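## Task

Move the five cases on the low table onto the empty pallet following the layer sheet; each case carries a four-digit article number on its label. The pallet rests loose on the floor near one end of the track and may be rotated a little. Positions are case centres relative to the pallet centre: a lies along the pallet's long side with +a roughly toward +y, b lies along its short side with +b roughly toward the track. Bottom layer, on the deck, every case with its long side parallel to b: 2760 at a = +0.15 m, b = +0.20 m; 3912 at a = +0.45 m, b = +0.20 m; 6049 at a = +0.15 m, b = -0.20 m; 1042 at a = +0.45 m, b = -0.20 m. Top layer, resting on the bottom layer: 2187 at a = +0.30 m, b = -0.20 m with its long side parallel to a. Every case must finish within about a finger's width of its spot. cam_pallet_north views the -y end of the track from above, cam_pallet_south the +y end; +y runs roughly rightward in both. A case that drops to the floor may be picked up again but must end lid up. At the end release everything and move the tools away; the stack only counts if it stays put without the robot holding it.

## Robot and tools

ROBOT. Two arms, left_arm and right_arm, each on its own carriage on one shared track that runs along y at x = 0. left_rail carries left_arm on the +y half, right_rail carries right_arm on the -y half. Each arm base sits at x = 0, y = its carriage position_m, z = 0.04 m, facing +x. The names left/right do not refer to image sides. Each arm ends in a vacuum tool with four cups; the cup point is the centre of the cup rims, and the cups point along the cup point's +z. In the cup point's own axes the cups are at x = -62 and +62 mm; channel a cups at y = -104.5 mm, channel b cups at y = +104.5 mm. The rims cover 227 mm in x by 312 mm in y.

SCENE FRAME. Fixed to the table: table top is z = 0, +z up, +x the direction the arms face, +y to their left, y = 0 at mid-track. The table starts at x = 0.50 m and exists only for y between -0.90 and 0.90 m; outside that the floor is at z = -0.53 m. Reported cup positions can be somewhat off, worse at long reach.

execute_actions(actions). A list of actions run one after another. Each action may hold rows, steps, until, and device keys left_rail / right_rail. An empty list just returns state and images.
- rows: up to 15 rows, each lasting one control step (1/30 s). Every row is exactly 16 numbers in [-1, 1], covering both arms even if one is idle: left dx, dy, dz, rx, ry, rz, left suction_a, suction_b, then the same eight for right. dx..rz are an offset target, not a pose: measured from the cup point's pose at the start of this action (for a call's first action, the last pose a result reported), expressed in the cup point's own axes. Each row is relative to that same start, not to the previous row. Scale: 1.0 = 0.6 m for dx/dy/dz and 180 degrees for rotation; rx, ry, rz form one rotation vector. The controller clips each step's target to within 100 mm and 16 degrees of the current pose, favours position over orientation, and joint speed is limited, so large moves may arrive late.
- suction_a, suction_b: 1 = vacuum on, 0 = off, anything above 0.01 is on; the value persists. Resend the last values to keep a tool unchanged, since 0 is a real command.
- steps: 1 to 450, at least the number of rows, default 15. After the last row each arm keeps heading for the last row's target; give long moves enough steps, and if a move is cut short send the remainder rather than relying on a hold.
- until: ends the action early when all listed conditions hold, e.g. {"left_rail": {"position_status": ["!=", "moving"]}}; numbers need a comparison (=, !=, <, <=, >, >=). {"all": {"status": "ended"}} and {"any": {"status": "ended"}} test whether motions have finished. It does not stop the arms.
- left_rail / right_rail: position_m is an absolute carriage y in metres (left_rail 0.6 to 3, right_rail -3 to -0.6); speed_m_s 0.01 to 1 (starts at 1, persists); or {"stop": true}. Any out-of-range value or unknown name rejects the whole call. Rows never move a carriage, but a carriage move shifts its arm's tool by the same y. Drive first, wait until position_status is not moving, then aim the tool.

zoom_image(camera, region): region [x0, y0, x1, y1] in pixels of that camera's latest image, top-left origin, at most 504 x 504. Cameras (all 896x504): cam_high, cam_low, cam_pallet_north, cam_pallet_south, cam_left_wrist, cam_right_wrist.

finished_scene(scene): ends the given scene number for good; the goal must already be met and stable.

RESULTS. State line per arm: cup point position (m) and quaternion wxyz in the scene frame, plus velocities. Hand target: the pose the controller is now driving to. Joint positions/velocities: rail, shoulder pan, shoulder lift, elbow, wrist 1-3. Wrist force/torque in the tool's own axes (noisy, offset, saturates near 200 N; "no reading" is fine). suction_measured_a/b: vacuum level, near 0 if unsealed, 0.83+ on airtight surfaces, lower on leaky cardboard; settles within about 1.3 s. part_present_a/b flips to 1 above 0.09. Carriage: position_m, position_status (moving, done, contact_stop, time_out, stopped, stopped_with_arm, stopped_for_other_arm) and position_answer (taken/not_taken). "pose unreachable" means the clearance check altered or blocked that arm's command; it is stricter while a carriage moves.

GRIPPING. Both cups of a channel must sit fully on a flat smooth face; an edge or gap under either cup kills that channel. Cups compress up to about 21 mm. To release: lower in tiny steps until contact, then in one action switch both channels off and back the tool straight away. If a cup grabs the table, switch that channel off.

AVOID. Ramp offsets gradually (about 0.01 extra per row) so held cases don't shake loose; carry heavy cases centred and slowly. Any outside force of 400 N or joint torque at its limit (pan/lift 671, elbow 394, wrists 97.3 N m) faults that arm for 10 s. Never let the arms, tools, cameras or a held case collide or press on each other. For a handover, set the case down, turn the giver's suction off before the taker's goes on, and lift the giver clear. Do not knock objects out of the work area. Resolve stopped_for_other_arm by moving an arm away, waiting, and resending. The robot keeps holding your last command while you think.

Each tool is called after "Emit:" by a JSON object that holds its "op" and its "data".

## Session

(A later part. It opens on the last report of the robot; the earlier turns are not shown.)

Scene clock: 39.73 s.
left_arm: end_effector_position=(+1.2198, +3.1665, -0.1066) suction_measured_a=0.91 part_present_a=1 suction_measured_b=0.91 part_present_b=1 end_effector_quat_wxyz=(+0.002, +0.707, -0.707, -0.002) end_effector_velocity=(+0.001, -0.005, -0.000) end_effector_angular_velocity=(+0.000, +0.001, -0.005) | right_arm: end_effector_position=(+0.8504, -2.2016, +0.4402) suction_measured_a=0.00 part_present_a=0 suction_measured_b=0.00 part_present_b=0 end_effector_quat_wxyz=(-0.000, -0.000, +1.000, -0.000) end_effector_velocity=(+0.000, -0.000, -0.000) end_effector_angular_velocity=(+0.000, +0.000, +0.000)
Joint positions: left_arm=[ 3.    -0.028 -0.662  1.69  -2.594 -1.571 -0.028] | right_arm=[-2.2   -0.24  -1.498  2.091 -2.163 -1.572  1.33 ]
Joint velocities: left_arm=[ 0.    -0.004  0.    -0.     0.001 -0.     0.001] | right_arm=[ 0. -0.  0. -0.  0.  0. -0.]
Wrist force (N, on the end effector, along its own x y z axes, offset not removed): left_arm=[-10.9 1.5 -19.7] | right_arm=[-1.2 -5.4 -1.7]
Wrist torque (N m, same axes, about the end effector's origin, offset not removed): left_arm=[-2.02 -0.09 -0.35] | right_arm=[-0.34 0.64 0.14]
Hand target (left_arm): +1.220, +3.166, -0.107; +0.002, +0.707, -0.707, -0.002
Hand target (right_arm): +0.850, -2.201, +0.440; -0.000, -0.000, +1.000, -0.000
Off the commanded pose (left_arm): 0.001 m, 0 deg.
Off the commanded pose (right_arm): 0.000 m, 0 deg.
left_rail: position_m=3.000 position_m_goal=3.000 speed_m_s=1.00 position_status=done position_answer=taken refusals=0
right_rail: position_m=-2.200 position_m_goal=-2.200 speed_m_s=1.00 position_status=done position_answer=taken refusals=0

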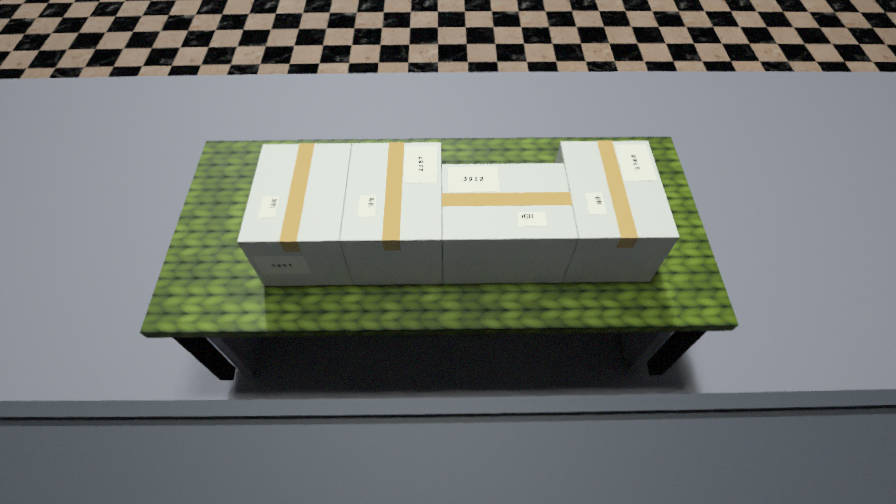

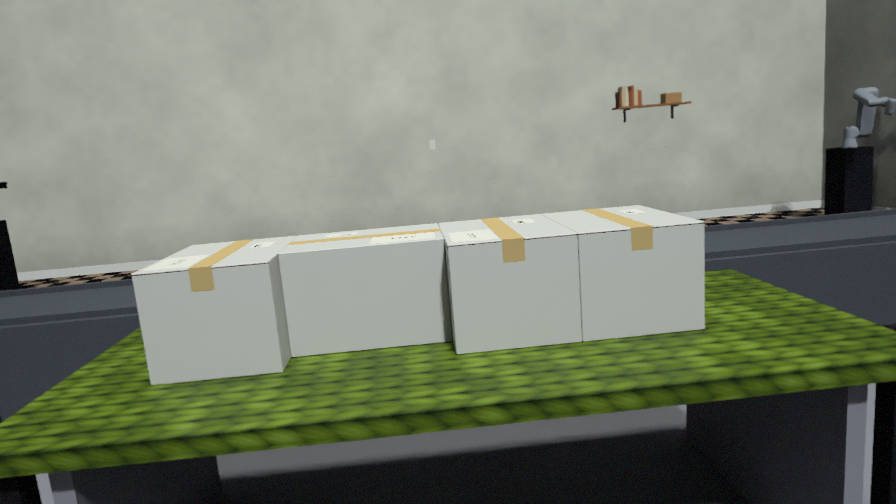

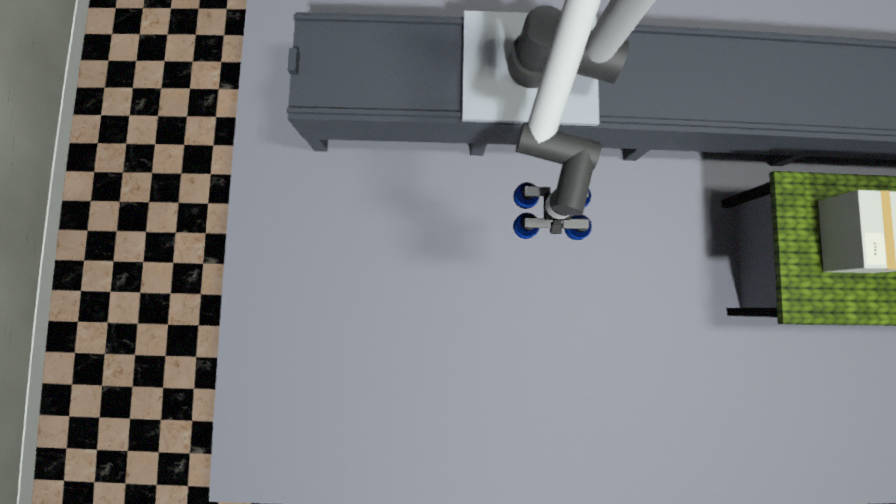

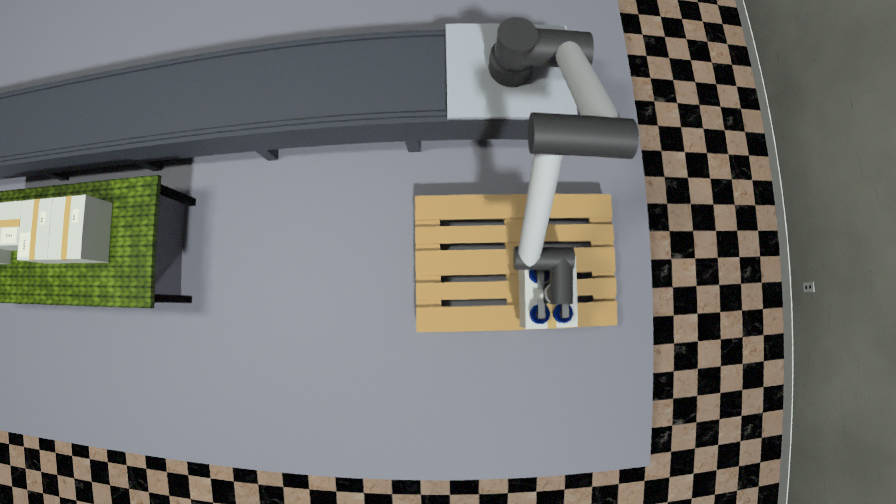

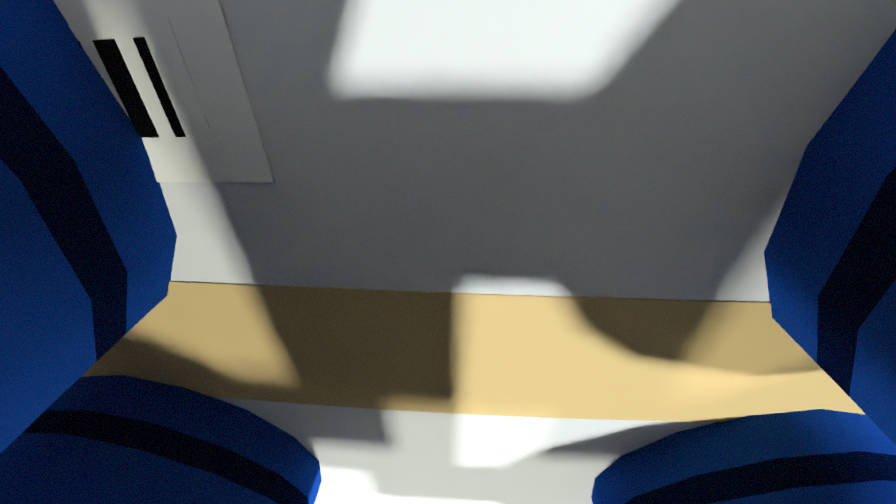

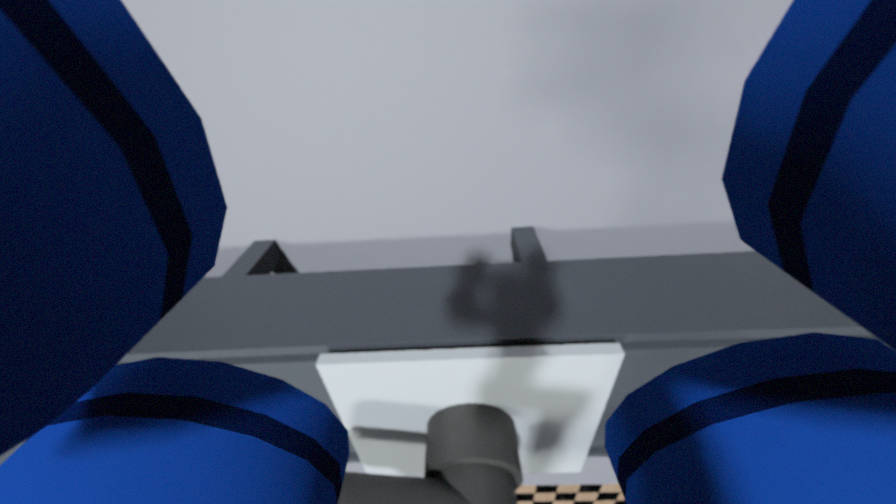

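Very close already. Lowering to just above the deck for a finer look.

Emit:
{"op": "execute_actions", "data": {"actions": [{"rows":[[0,0,0.03,0,0,0,1,1,0,0,0,0,0,0,0,0],[0,0,0.075,0,0,0,1,1,0,0,0,0,0,0,0,0]],"steps":15}]}}

Emit:
{"op": "zoom_image", "data": {"camera": "cam_pallet_south", "region": [495, 250, 625, 345]}}

Emit:
{"op": "zoom_image", "data": {"camera": "cam_pallet_south", "region": [500, 295, 550, 340]}}

Scene clock: 45.13 s.
left_arm: end_effector_position=(+1.2196, +3.1665, -0.1506) suction_measured_a=0.91 part_present_a=1 suction_measured_b=0.91 part_present_b=1 end_effector_quat_wxyz=(+0.002, +0.707, -0.707, -0.002) end_effector_velocity=(+0.001, +0.000, -0.009) end_effector_angular_velocity=(-0.000, -0.001, +0.000) | right_arm: end_effector_position=(+0.8504, -2.2016, +0.4402) suction_measured_a=0.00 part_present_a=0 suction_measured_b=0.00 part_present_b=0 end_effector_quat_wxyz=(-0.000, -0.000, +1.000, -0.000) end_effector_velocity=(+0.000, -0.000, -0.000) end_effector_angular_velocity=(+0.000, +0.000, +0.000)
Joint positions: left_arm=[ 3.    -0.028 -0.618  1.682 -2.63  -1.571 -0.028] | right_arm=[-2.2   -0.24  -1.498  2.091 -2.163 -1.572  1.33 ]
Joint velocities: left_arm=[ 0.     0.     0.01  -0.003 -0.007  0.    -0.   ] | right_arm=[ 0. -0.  0.  0. -0.  0. -0.]
Wrist force (N, on the end effector, along its own x y z axes, offset not removed): left_arm=[-3.9 1.9 -22.1] | right_arm=[-1.1 -4.7 -5.1]
Wrist torque (N m, same axes, about the end effector's origin, offset not removed): left_arm=[-2.14 1.66 -0.01] | right_arm=[-0.34 0.51 0.18]
Hand target (left_arm): +1.220, +3.166, -0.152; +0.002, +0.707, -0.707, -0.002
Hand target (right_arm): +0.850, -2.201, +0.440; -0.000, -0.000, +1.000, -0.000
Off the commanded pose (left_arm): 0.001 m, 0 deg.
Off the commanded pose (right_arm): 0.000 m, 0 deg.
left_rail: position_m=3.000 position_m_goal=3.000 speed_m_s=1.00 position_status=done position_answer=taken refusals=0
right_rail: position_m=-2.200 position_m_goal=-2.200 speed_m_s=1.00 position_status=done position_answer=taken refusals=0

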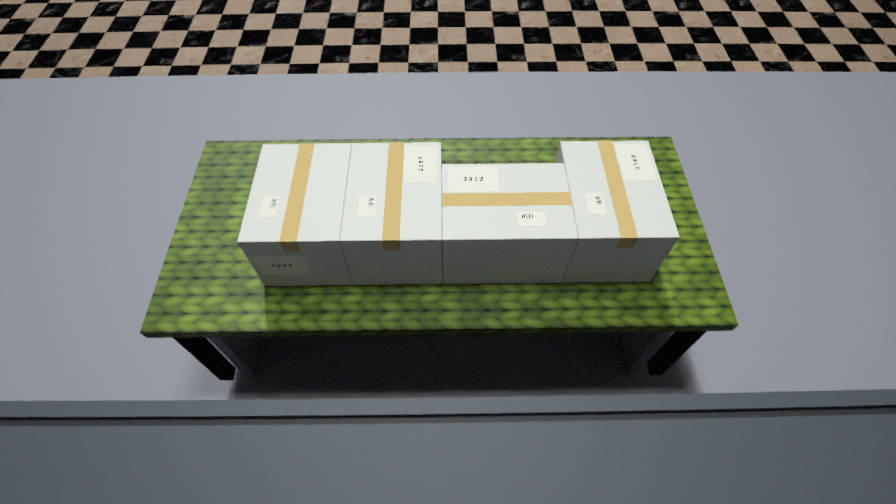

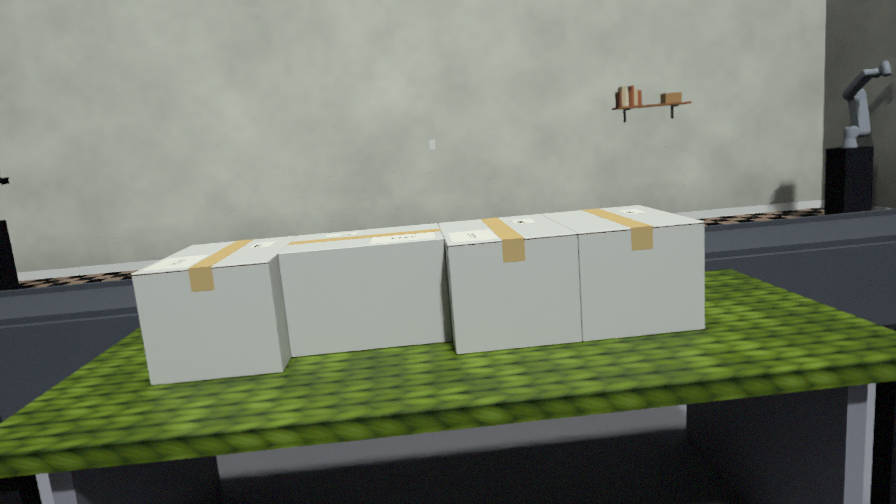

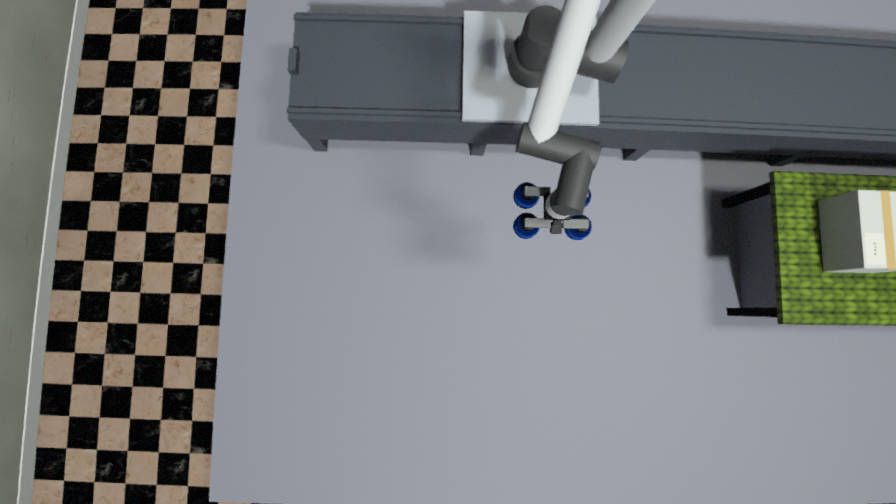

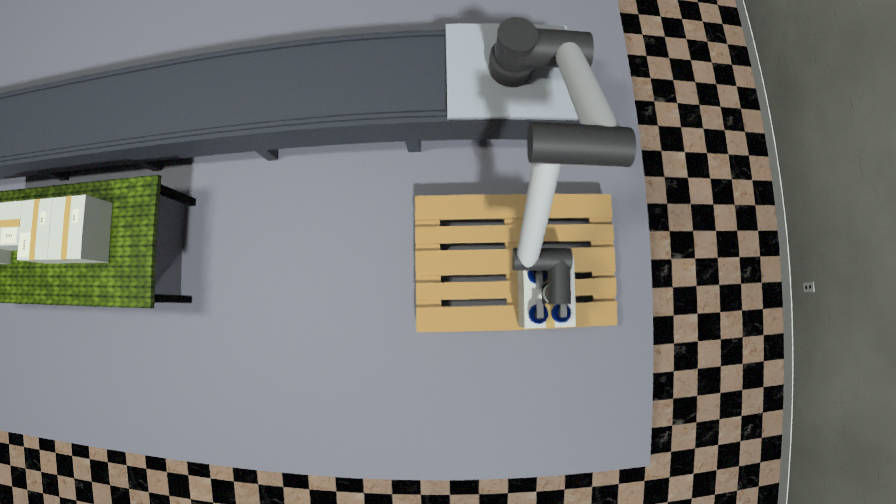

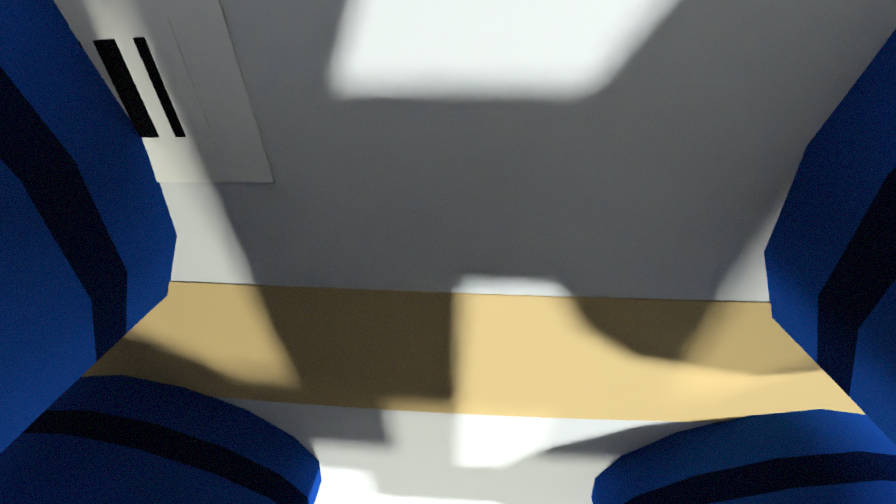

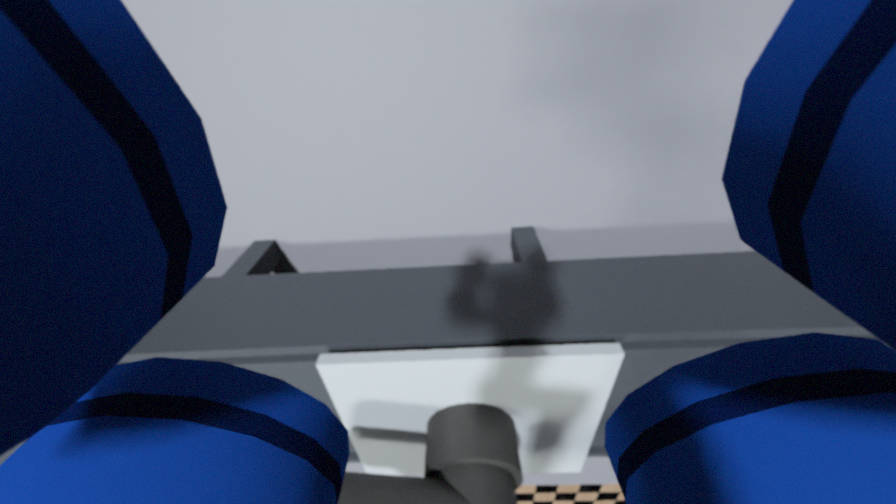

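Region (495, 250, 625, 345) of cam_pallet_south's 896x504 image, scaled by 3.877, with more detail than that image has; it fills the top 368 rows of this view, and the rest is white.

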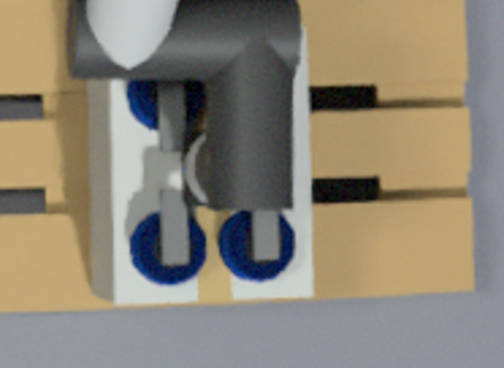

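Region (500, 295, 550, 340) of cam_pallet_south's 896x504 image, scaled by 10.080, with more detail than that image has; it fills the top 454 rows of this view, and the rest is white.

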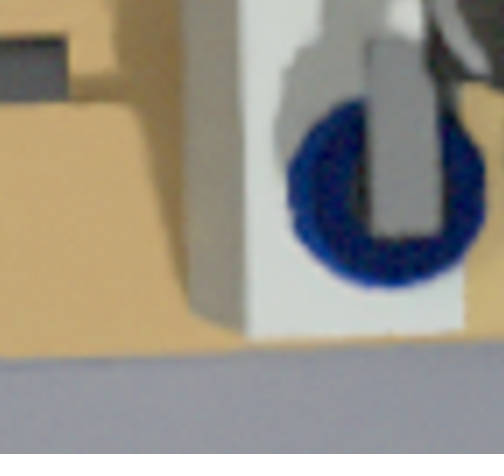

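Emit:
{"op": "execute_actions", "data": {"actions": [{"rows":[[-0.03,-0.022,0.012,0,0,0,1,1,0,0,0,0,0,0,0,0]],"steps":12}]}}

Emit:
{"op": "zoom_image", "data": {"camera": "cam_pallet_south", "region": [500, 265, 600, 340]}}

Scene clock: 51.20 s.
left_arm: end_effector_position=(+1.2321, +3.1837, -0.1576) suction_measured_a=0.91 part_present_a=1 suction_measured_b=0.91 part_present_b=1 end_effector_quat_wxyz=(+0.002, +0.707, -0.707, -0.002) end_effector_velocity=(+0.006, +0.007, -0.003) end_effector_angular_velocity=(-0.000, +0.001, -0.000) | right_arm: end_effector_position=(+0.8504, -2.2016, +0.4402) suction_measured_a=0.00 part_present_a=0 suction_measured_b=0.00 part_present_b=0 end_effector_quat_wxyz=(-0.000, -0.000, +1.000, -0.000) end_effector_velocity=(+0.000, -0.000, -0.000) end_effector_angular_velocity=(+0.000, +0.000, -0.000)
Joint positions: left_arm=[ 3.    -0.014 -0.602  1.655 -2.619 -1.571 -0.014] | right_arm=[-2.2   -0.24  -1.498  2.091 -2.163 -1.572  1.33 ]
Joint velocities: left_arm=[ 0.     0.006  0.007 -0.013  0.007  0.     0.006] | right_arm=[ 0. -0.  0. -0.  0. -0. -0.]
Wrist force (N, on the end effector, along its own x y z axes, offset not removed): left_arm=[-0.8 -1.0 -24.6] | right_arm=[2.6 -2.9 -6.5]
Wrist torque (N m, same axes, about the end effector's origin, offset not removed): left_arm=[-2.11 0.84 -0.24] | right_arm=[-0.23 0.10 0.57]
Hand target (left_arm): +1.233, +3.184, -0.158; +0.002, +0.707, -0.707, -0.002
Hand target (right_arm): +0.850, -2.201, +0.440; -0.000, -0.000, +1.000, -0.000
Off the commanded pose (left_arm): 0.001 m, 0 deg.
Off the commanded pose (right_arm): 0.000 m, 0 deg.
left_rail: position_m=3.000 position_m_goal=3.000 speed_m_s=1.00 position_status=done position_answer=taken refusals=0
right_rail: position_m=-2.200 position_m_goal=-2.200 speed_m_s=1.00 position_status=done position_answer=taken refusals=0

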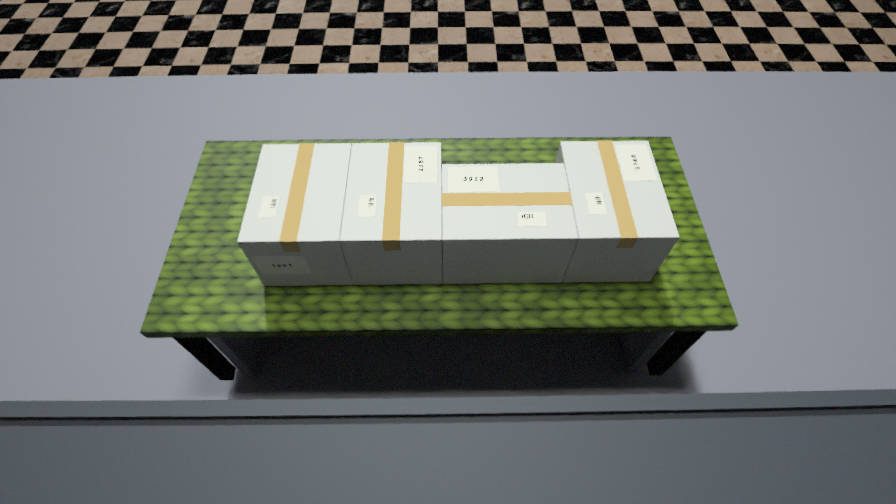

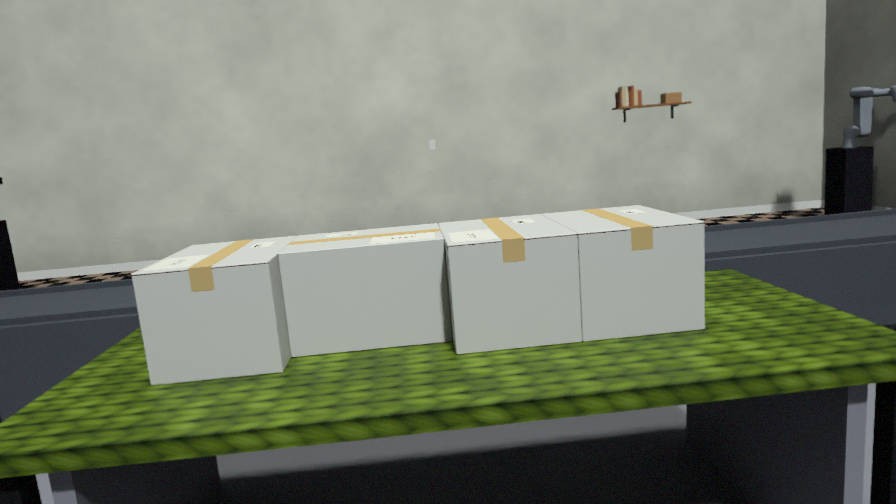

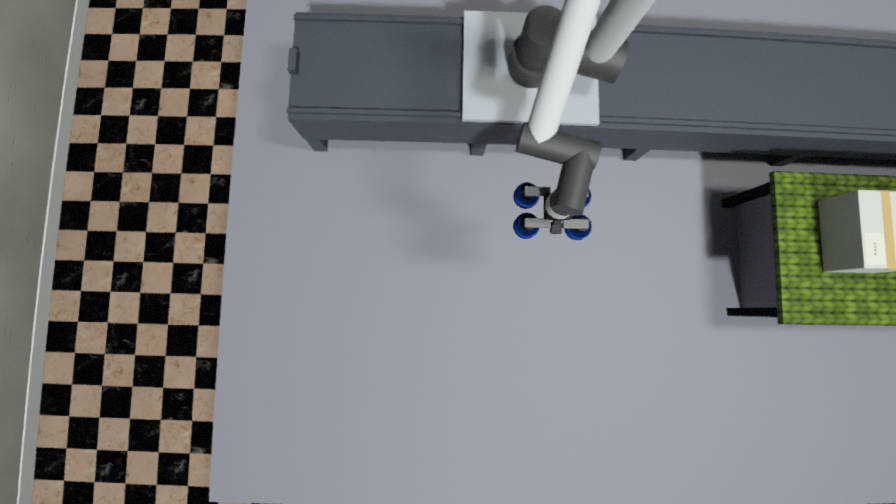

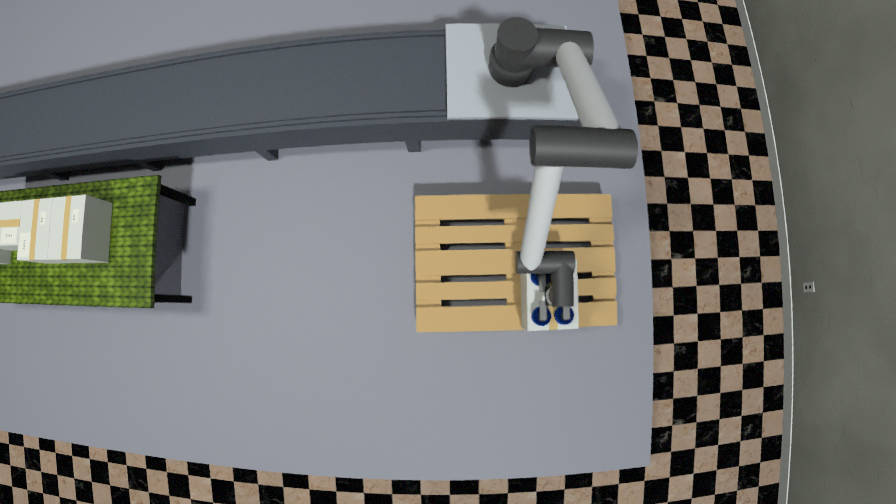

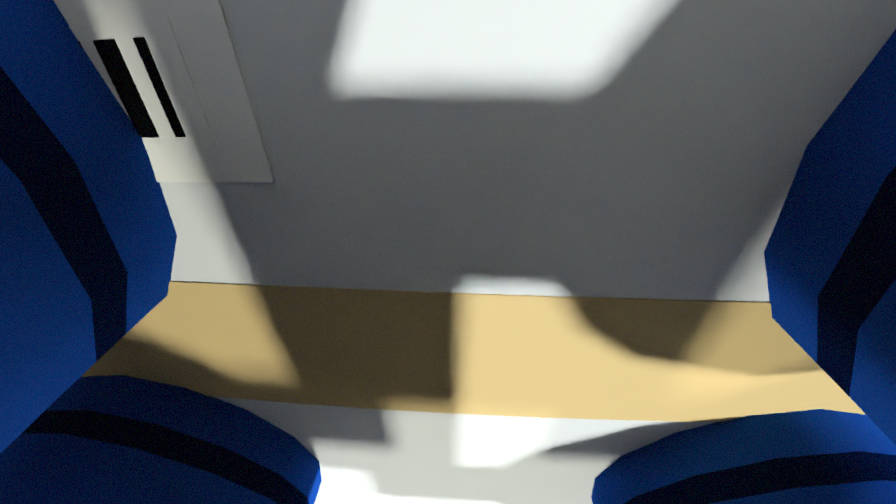

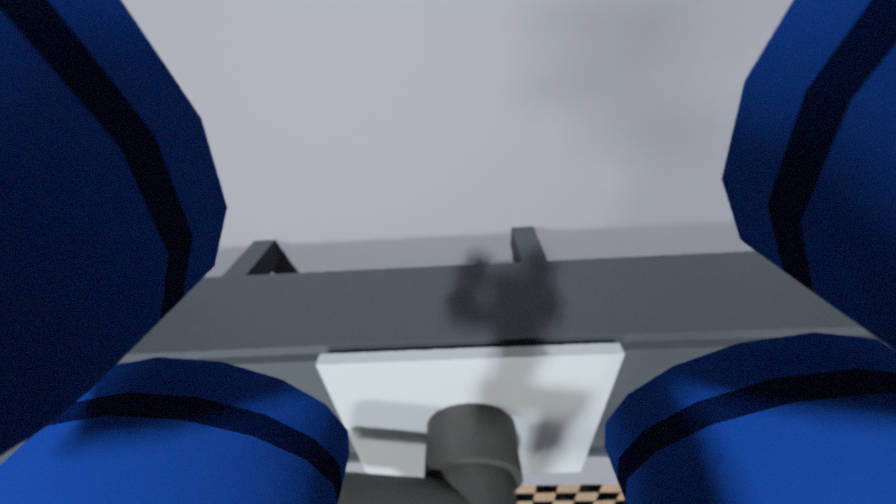

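Region (500, 265, 600, 340) of cam_pallet_south's 896x504 image, scaled by 5.040, with more detail than that image has; it fills the top 378 rows of this view, and the rest is white.

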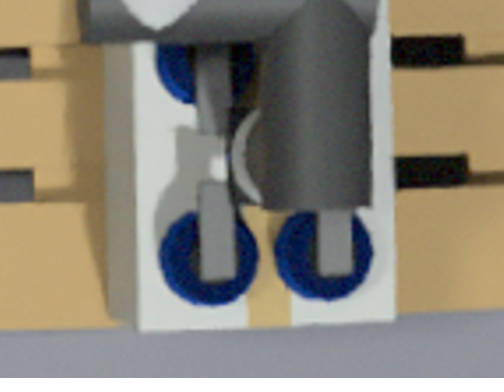

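Emit:
{"op": "execute_actions", "data": {"actions": [{"rows":[[-0.001,0,0.007,0,0,-0.003,1,1,0,0,0,0,0,0,0,0]],"steps":12}]}}

Scene clock: 56.67 s.
left_arm: end_effector_position=(+1.2322, +3.1844, -0.1616) suction_measured_a=0.91 part_present_a=1 suction_measured_b=0.91 part_present_b=1 end_effector_quat_wxyz=(+0.002, +0.710, -0.704, -0.002) end_effector_velocity=(-0.001, -0.000, -0.002) end_effector_angular_velocity=(+0.000, -0.000, +0.004) | right_arm: end_effector_position=(+0.8504, -2.2016, +0.4402) suction_measured_a=0.00 part_present_a=0 suction_measured_b=0.00 part_present_b=0 end_effector_quat_wxyz=(-0.000, -0.000, +1.000, -0.000) end_effector_velocity=(-0.000, +0.000, +0.000) end_effector_angular_velocity=(-0.000, -0.000, +0.000)
Joint positions: left_arm=[ 3.    -0.013 -0.598  1.653 -2.622 -1.571 -0.022] | right_arm=[-2.2   -0.24  -1.498  2.091 -2.163 -1.572  1.33 ]
Joint velocities: left_arm=[ 0.    -0.     0.001  0.001 -0.002 -0.    -0.004] | right_arm=[ 0.  0. -0.  0. -0. -0.  0.]
Wrist force (N, on the end effector, along its own x y z axes, offset not removed): left_arm=[0.0 2.1 -20.7] | right_arm=[1.4 0.1 5.0]
Wrist torque (N m, same axes, about the end effector's origin, offset not removed): left_arm=[-2.22 1.04 -0.08] | right_arm=[0.19 0.27 0.22]
Hand target (left_arm): +1.232, +3.184, -0.162; +0.002, +0.710, -0.704, -0.002
Hand target (right_arm): +0.850, -2.201, +0.440; -0.000, -0.000, +1.000, -0.000
Off the commanded pose (left_arm): 0.000 m, 0 deg.
Off the commanded pose (right_arm): 0.000 m, 0 deg.
left_rail: position_m=3.000 position_m_goal=3.000 speed_m_s=1.00 position_status=done position_answer=taken refusals=0
right_rail: position_m=-2.200 position_m_goal=-2.200 speed_m_s=1.00 position_status=done position_answer=taken refusals=0

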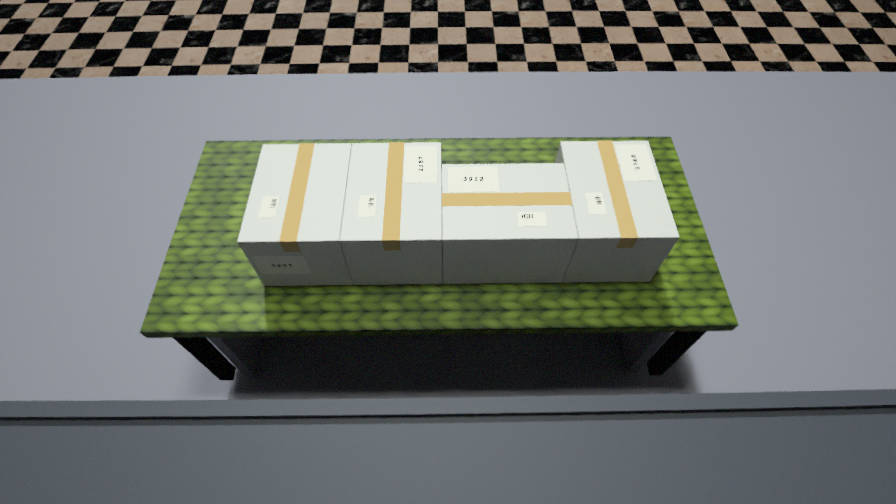

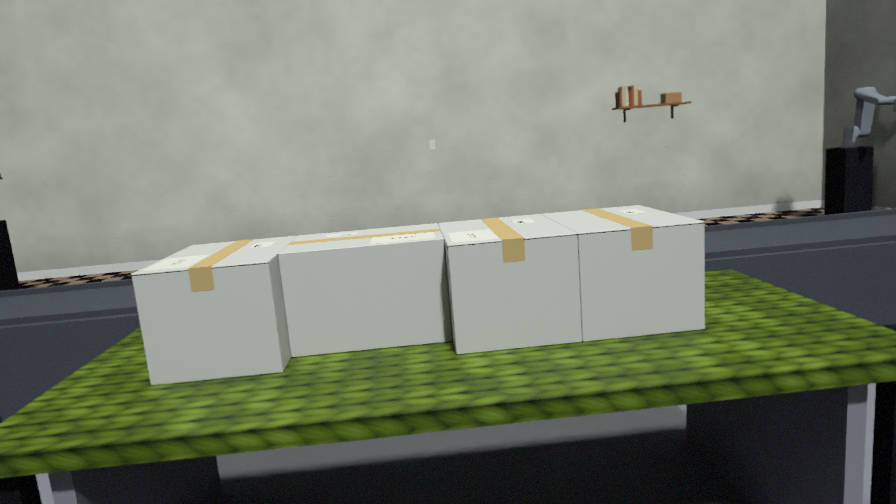

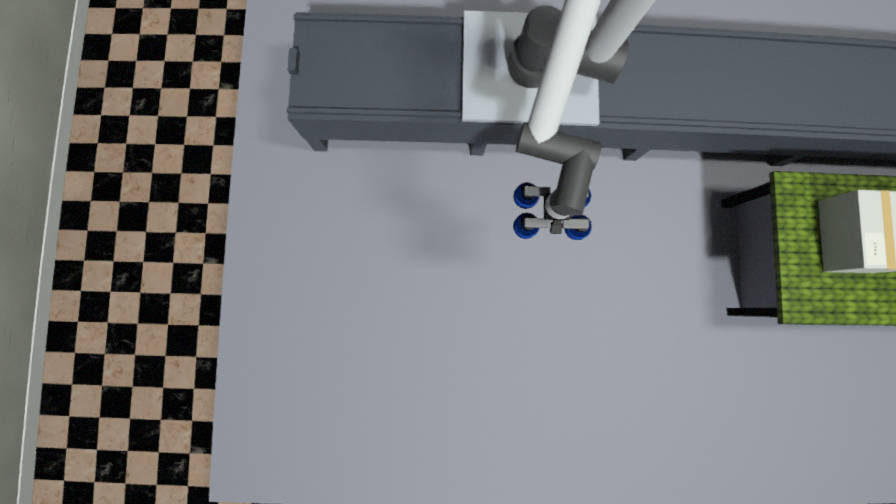

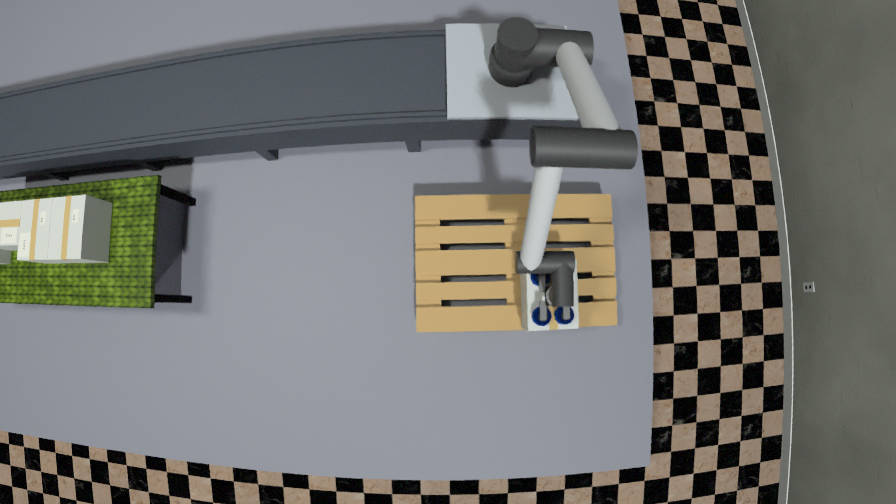

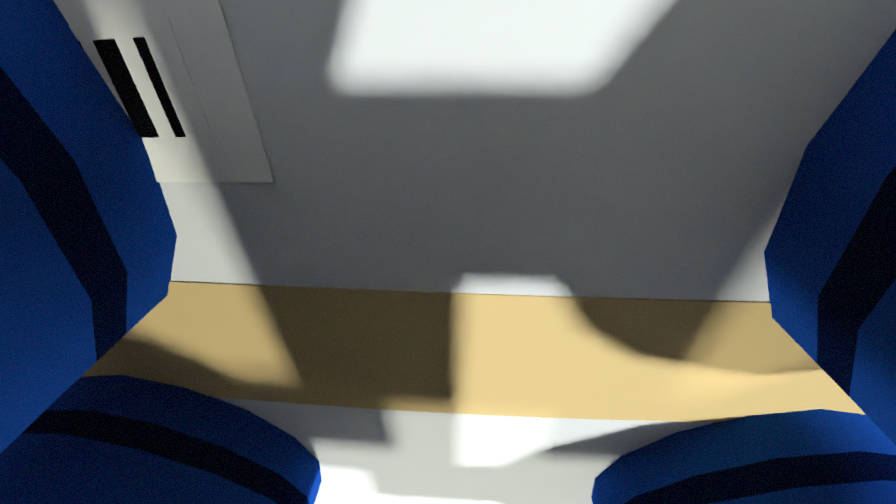

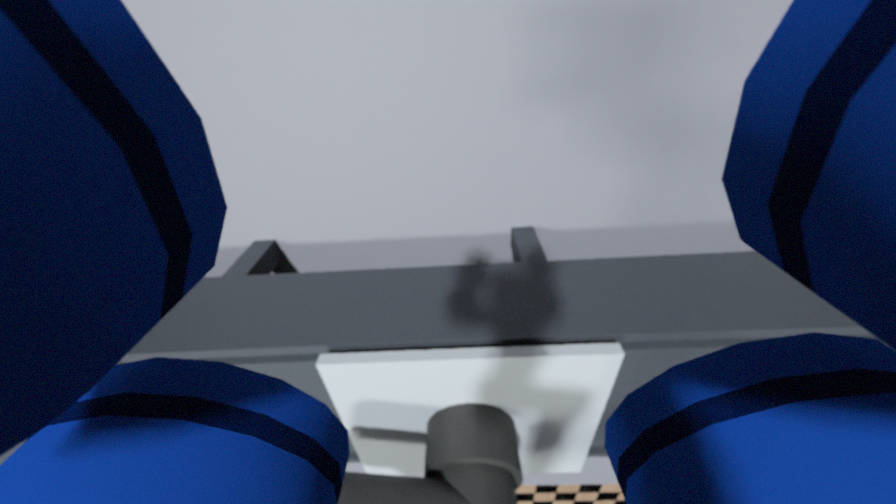

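Emit:
{"op": "execute_actions", "data": {"actions": [{"rows":[[0,0,0.005,0,0,0,1,1,0,0,0,0,0,0,0,0]],"steps":10}]}}

Scene clock: 59.07 s.
left_arm: end_effector_position=(+1.2327, +3.1843, -0.1634) suction_measured_a=0.91 part_present_a=1 suction_measured_b=0.91 part_present_b=1 end_effector_quat_wxyz=(+0.001, +0.710, -0.704, -0.001) end_effector_velocity=(+0.000, +0.000, -0.002) end_effector_angular_velocity=(+0.000, +0.001, -0.001) | right_arm: end_effector_position=(+0.8504, -2.2016, +0.4402) suction_measured_a=0.00 part_present_a=0 suction_measured_b=0.00 part_present_b=0 end_effector_quat_wxyz=(-0.000, -0.000, +1.000, -0.000) end_effector_velocity=(+0.000, -0.000, -0.000) end_effector_angular_velocity=(+0.000, +0.000, -0.000)
Joint positions: left_arm=[ 3.    -0.014 -0.596  1.653 -2.624 -1.571 -0.022] | right_arm=[-2.2   -0.24  -1.498  2.091 -2.163 -1.572  1.33 ]
Joint velocities: left_arm=[ 0.     0.     0.002 -0.001 -0.    -0.     0.001] | right_arm=[ 0. -0.  0. -0.  0. -0. -0.]
Wrist force (N, on the end effector, along its own x y z axes, offset not removed): left_arm=[-4.1 63.0 -194.2] | right_arm=[-3.1 2.8 0.3]
Wrist torque (N m, same axes, about the end effector's origin, offset not removed): left_arm=[12.23 2.56 -0.59] | right_arm=[0.53 0.88 0.42]
Hand target (left_arm): +1.232, +3.184, -0.165; +0.002, +0.710, -0.704, -0.002
Hand target (right_arm): +0.850, -2.201, +0.440; -0.000, -0.000, +1.000, -0.000
Off the commanded pose (left_arm): 0.001 m, 0 deg.
Off the commanded pose (right_arm): 0.000 m, 0 deg.
left_rail: position_m=3.000 position_m_goal=3.000 speed_m_s=1.00 position_status=done position_answer=taken refusals=0
right_rail: position_m=-2.200 position_m_goal=-2.200 speed_m_s=1.00 position_status=done position_answer=taken refusals=0

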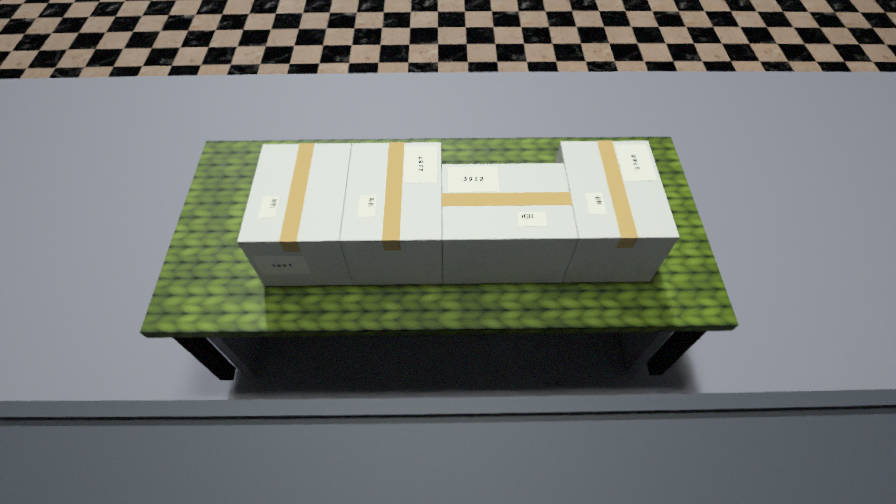

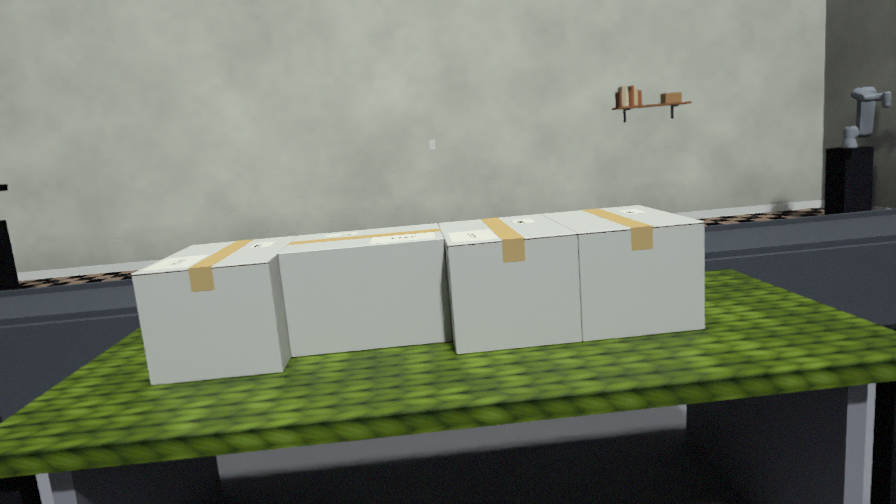

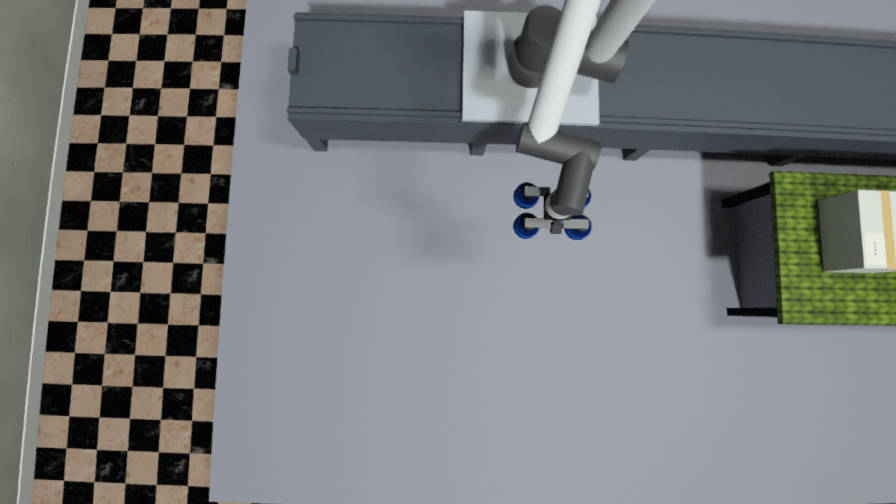

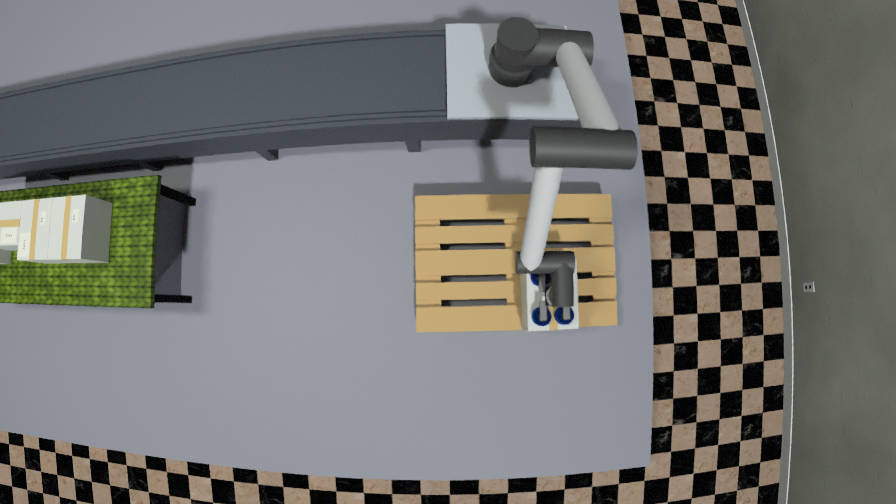

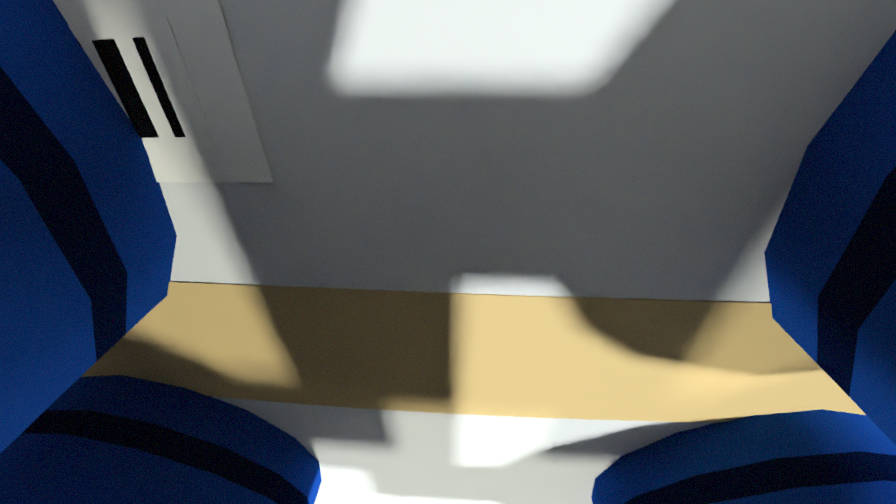

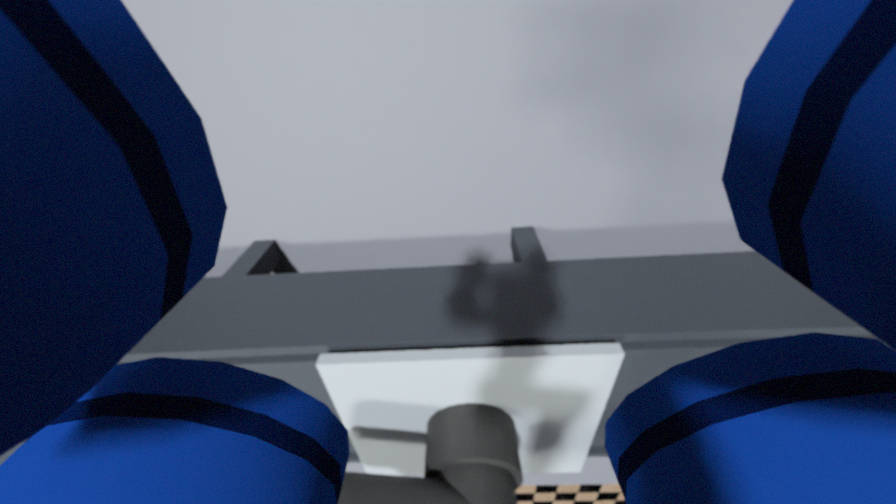

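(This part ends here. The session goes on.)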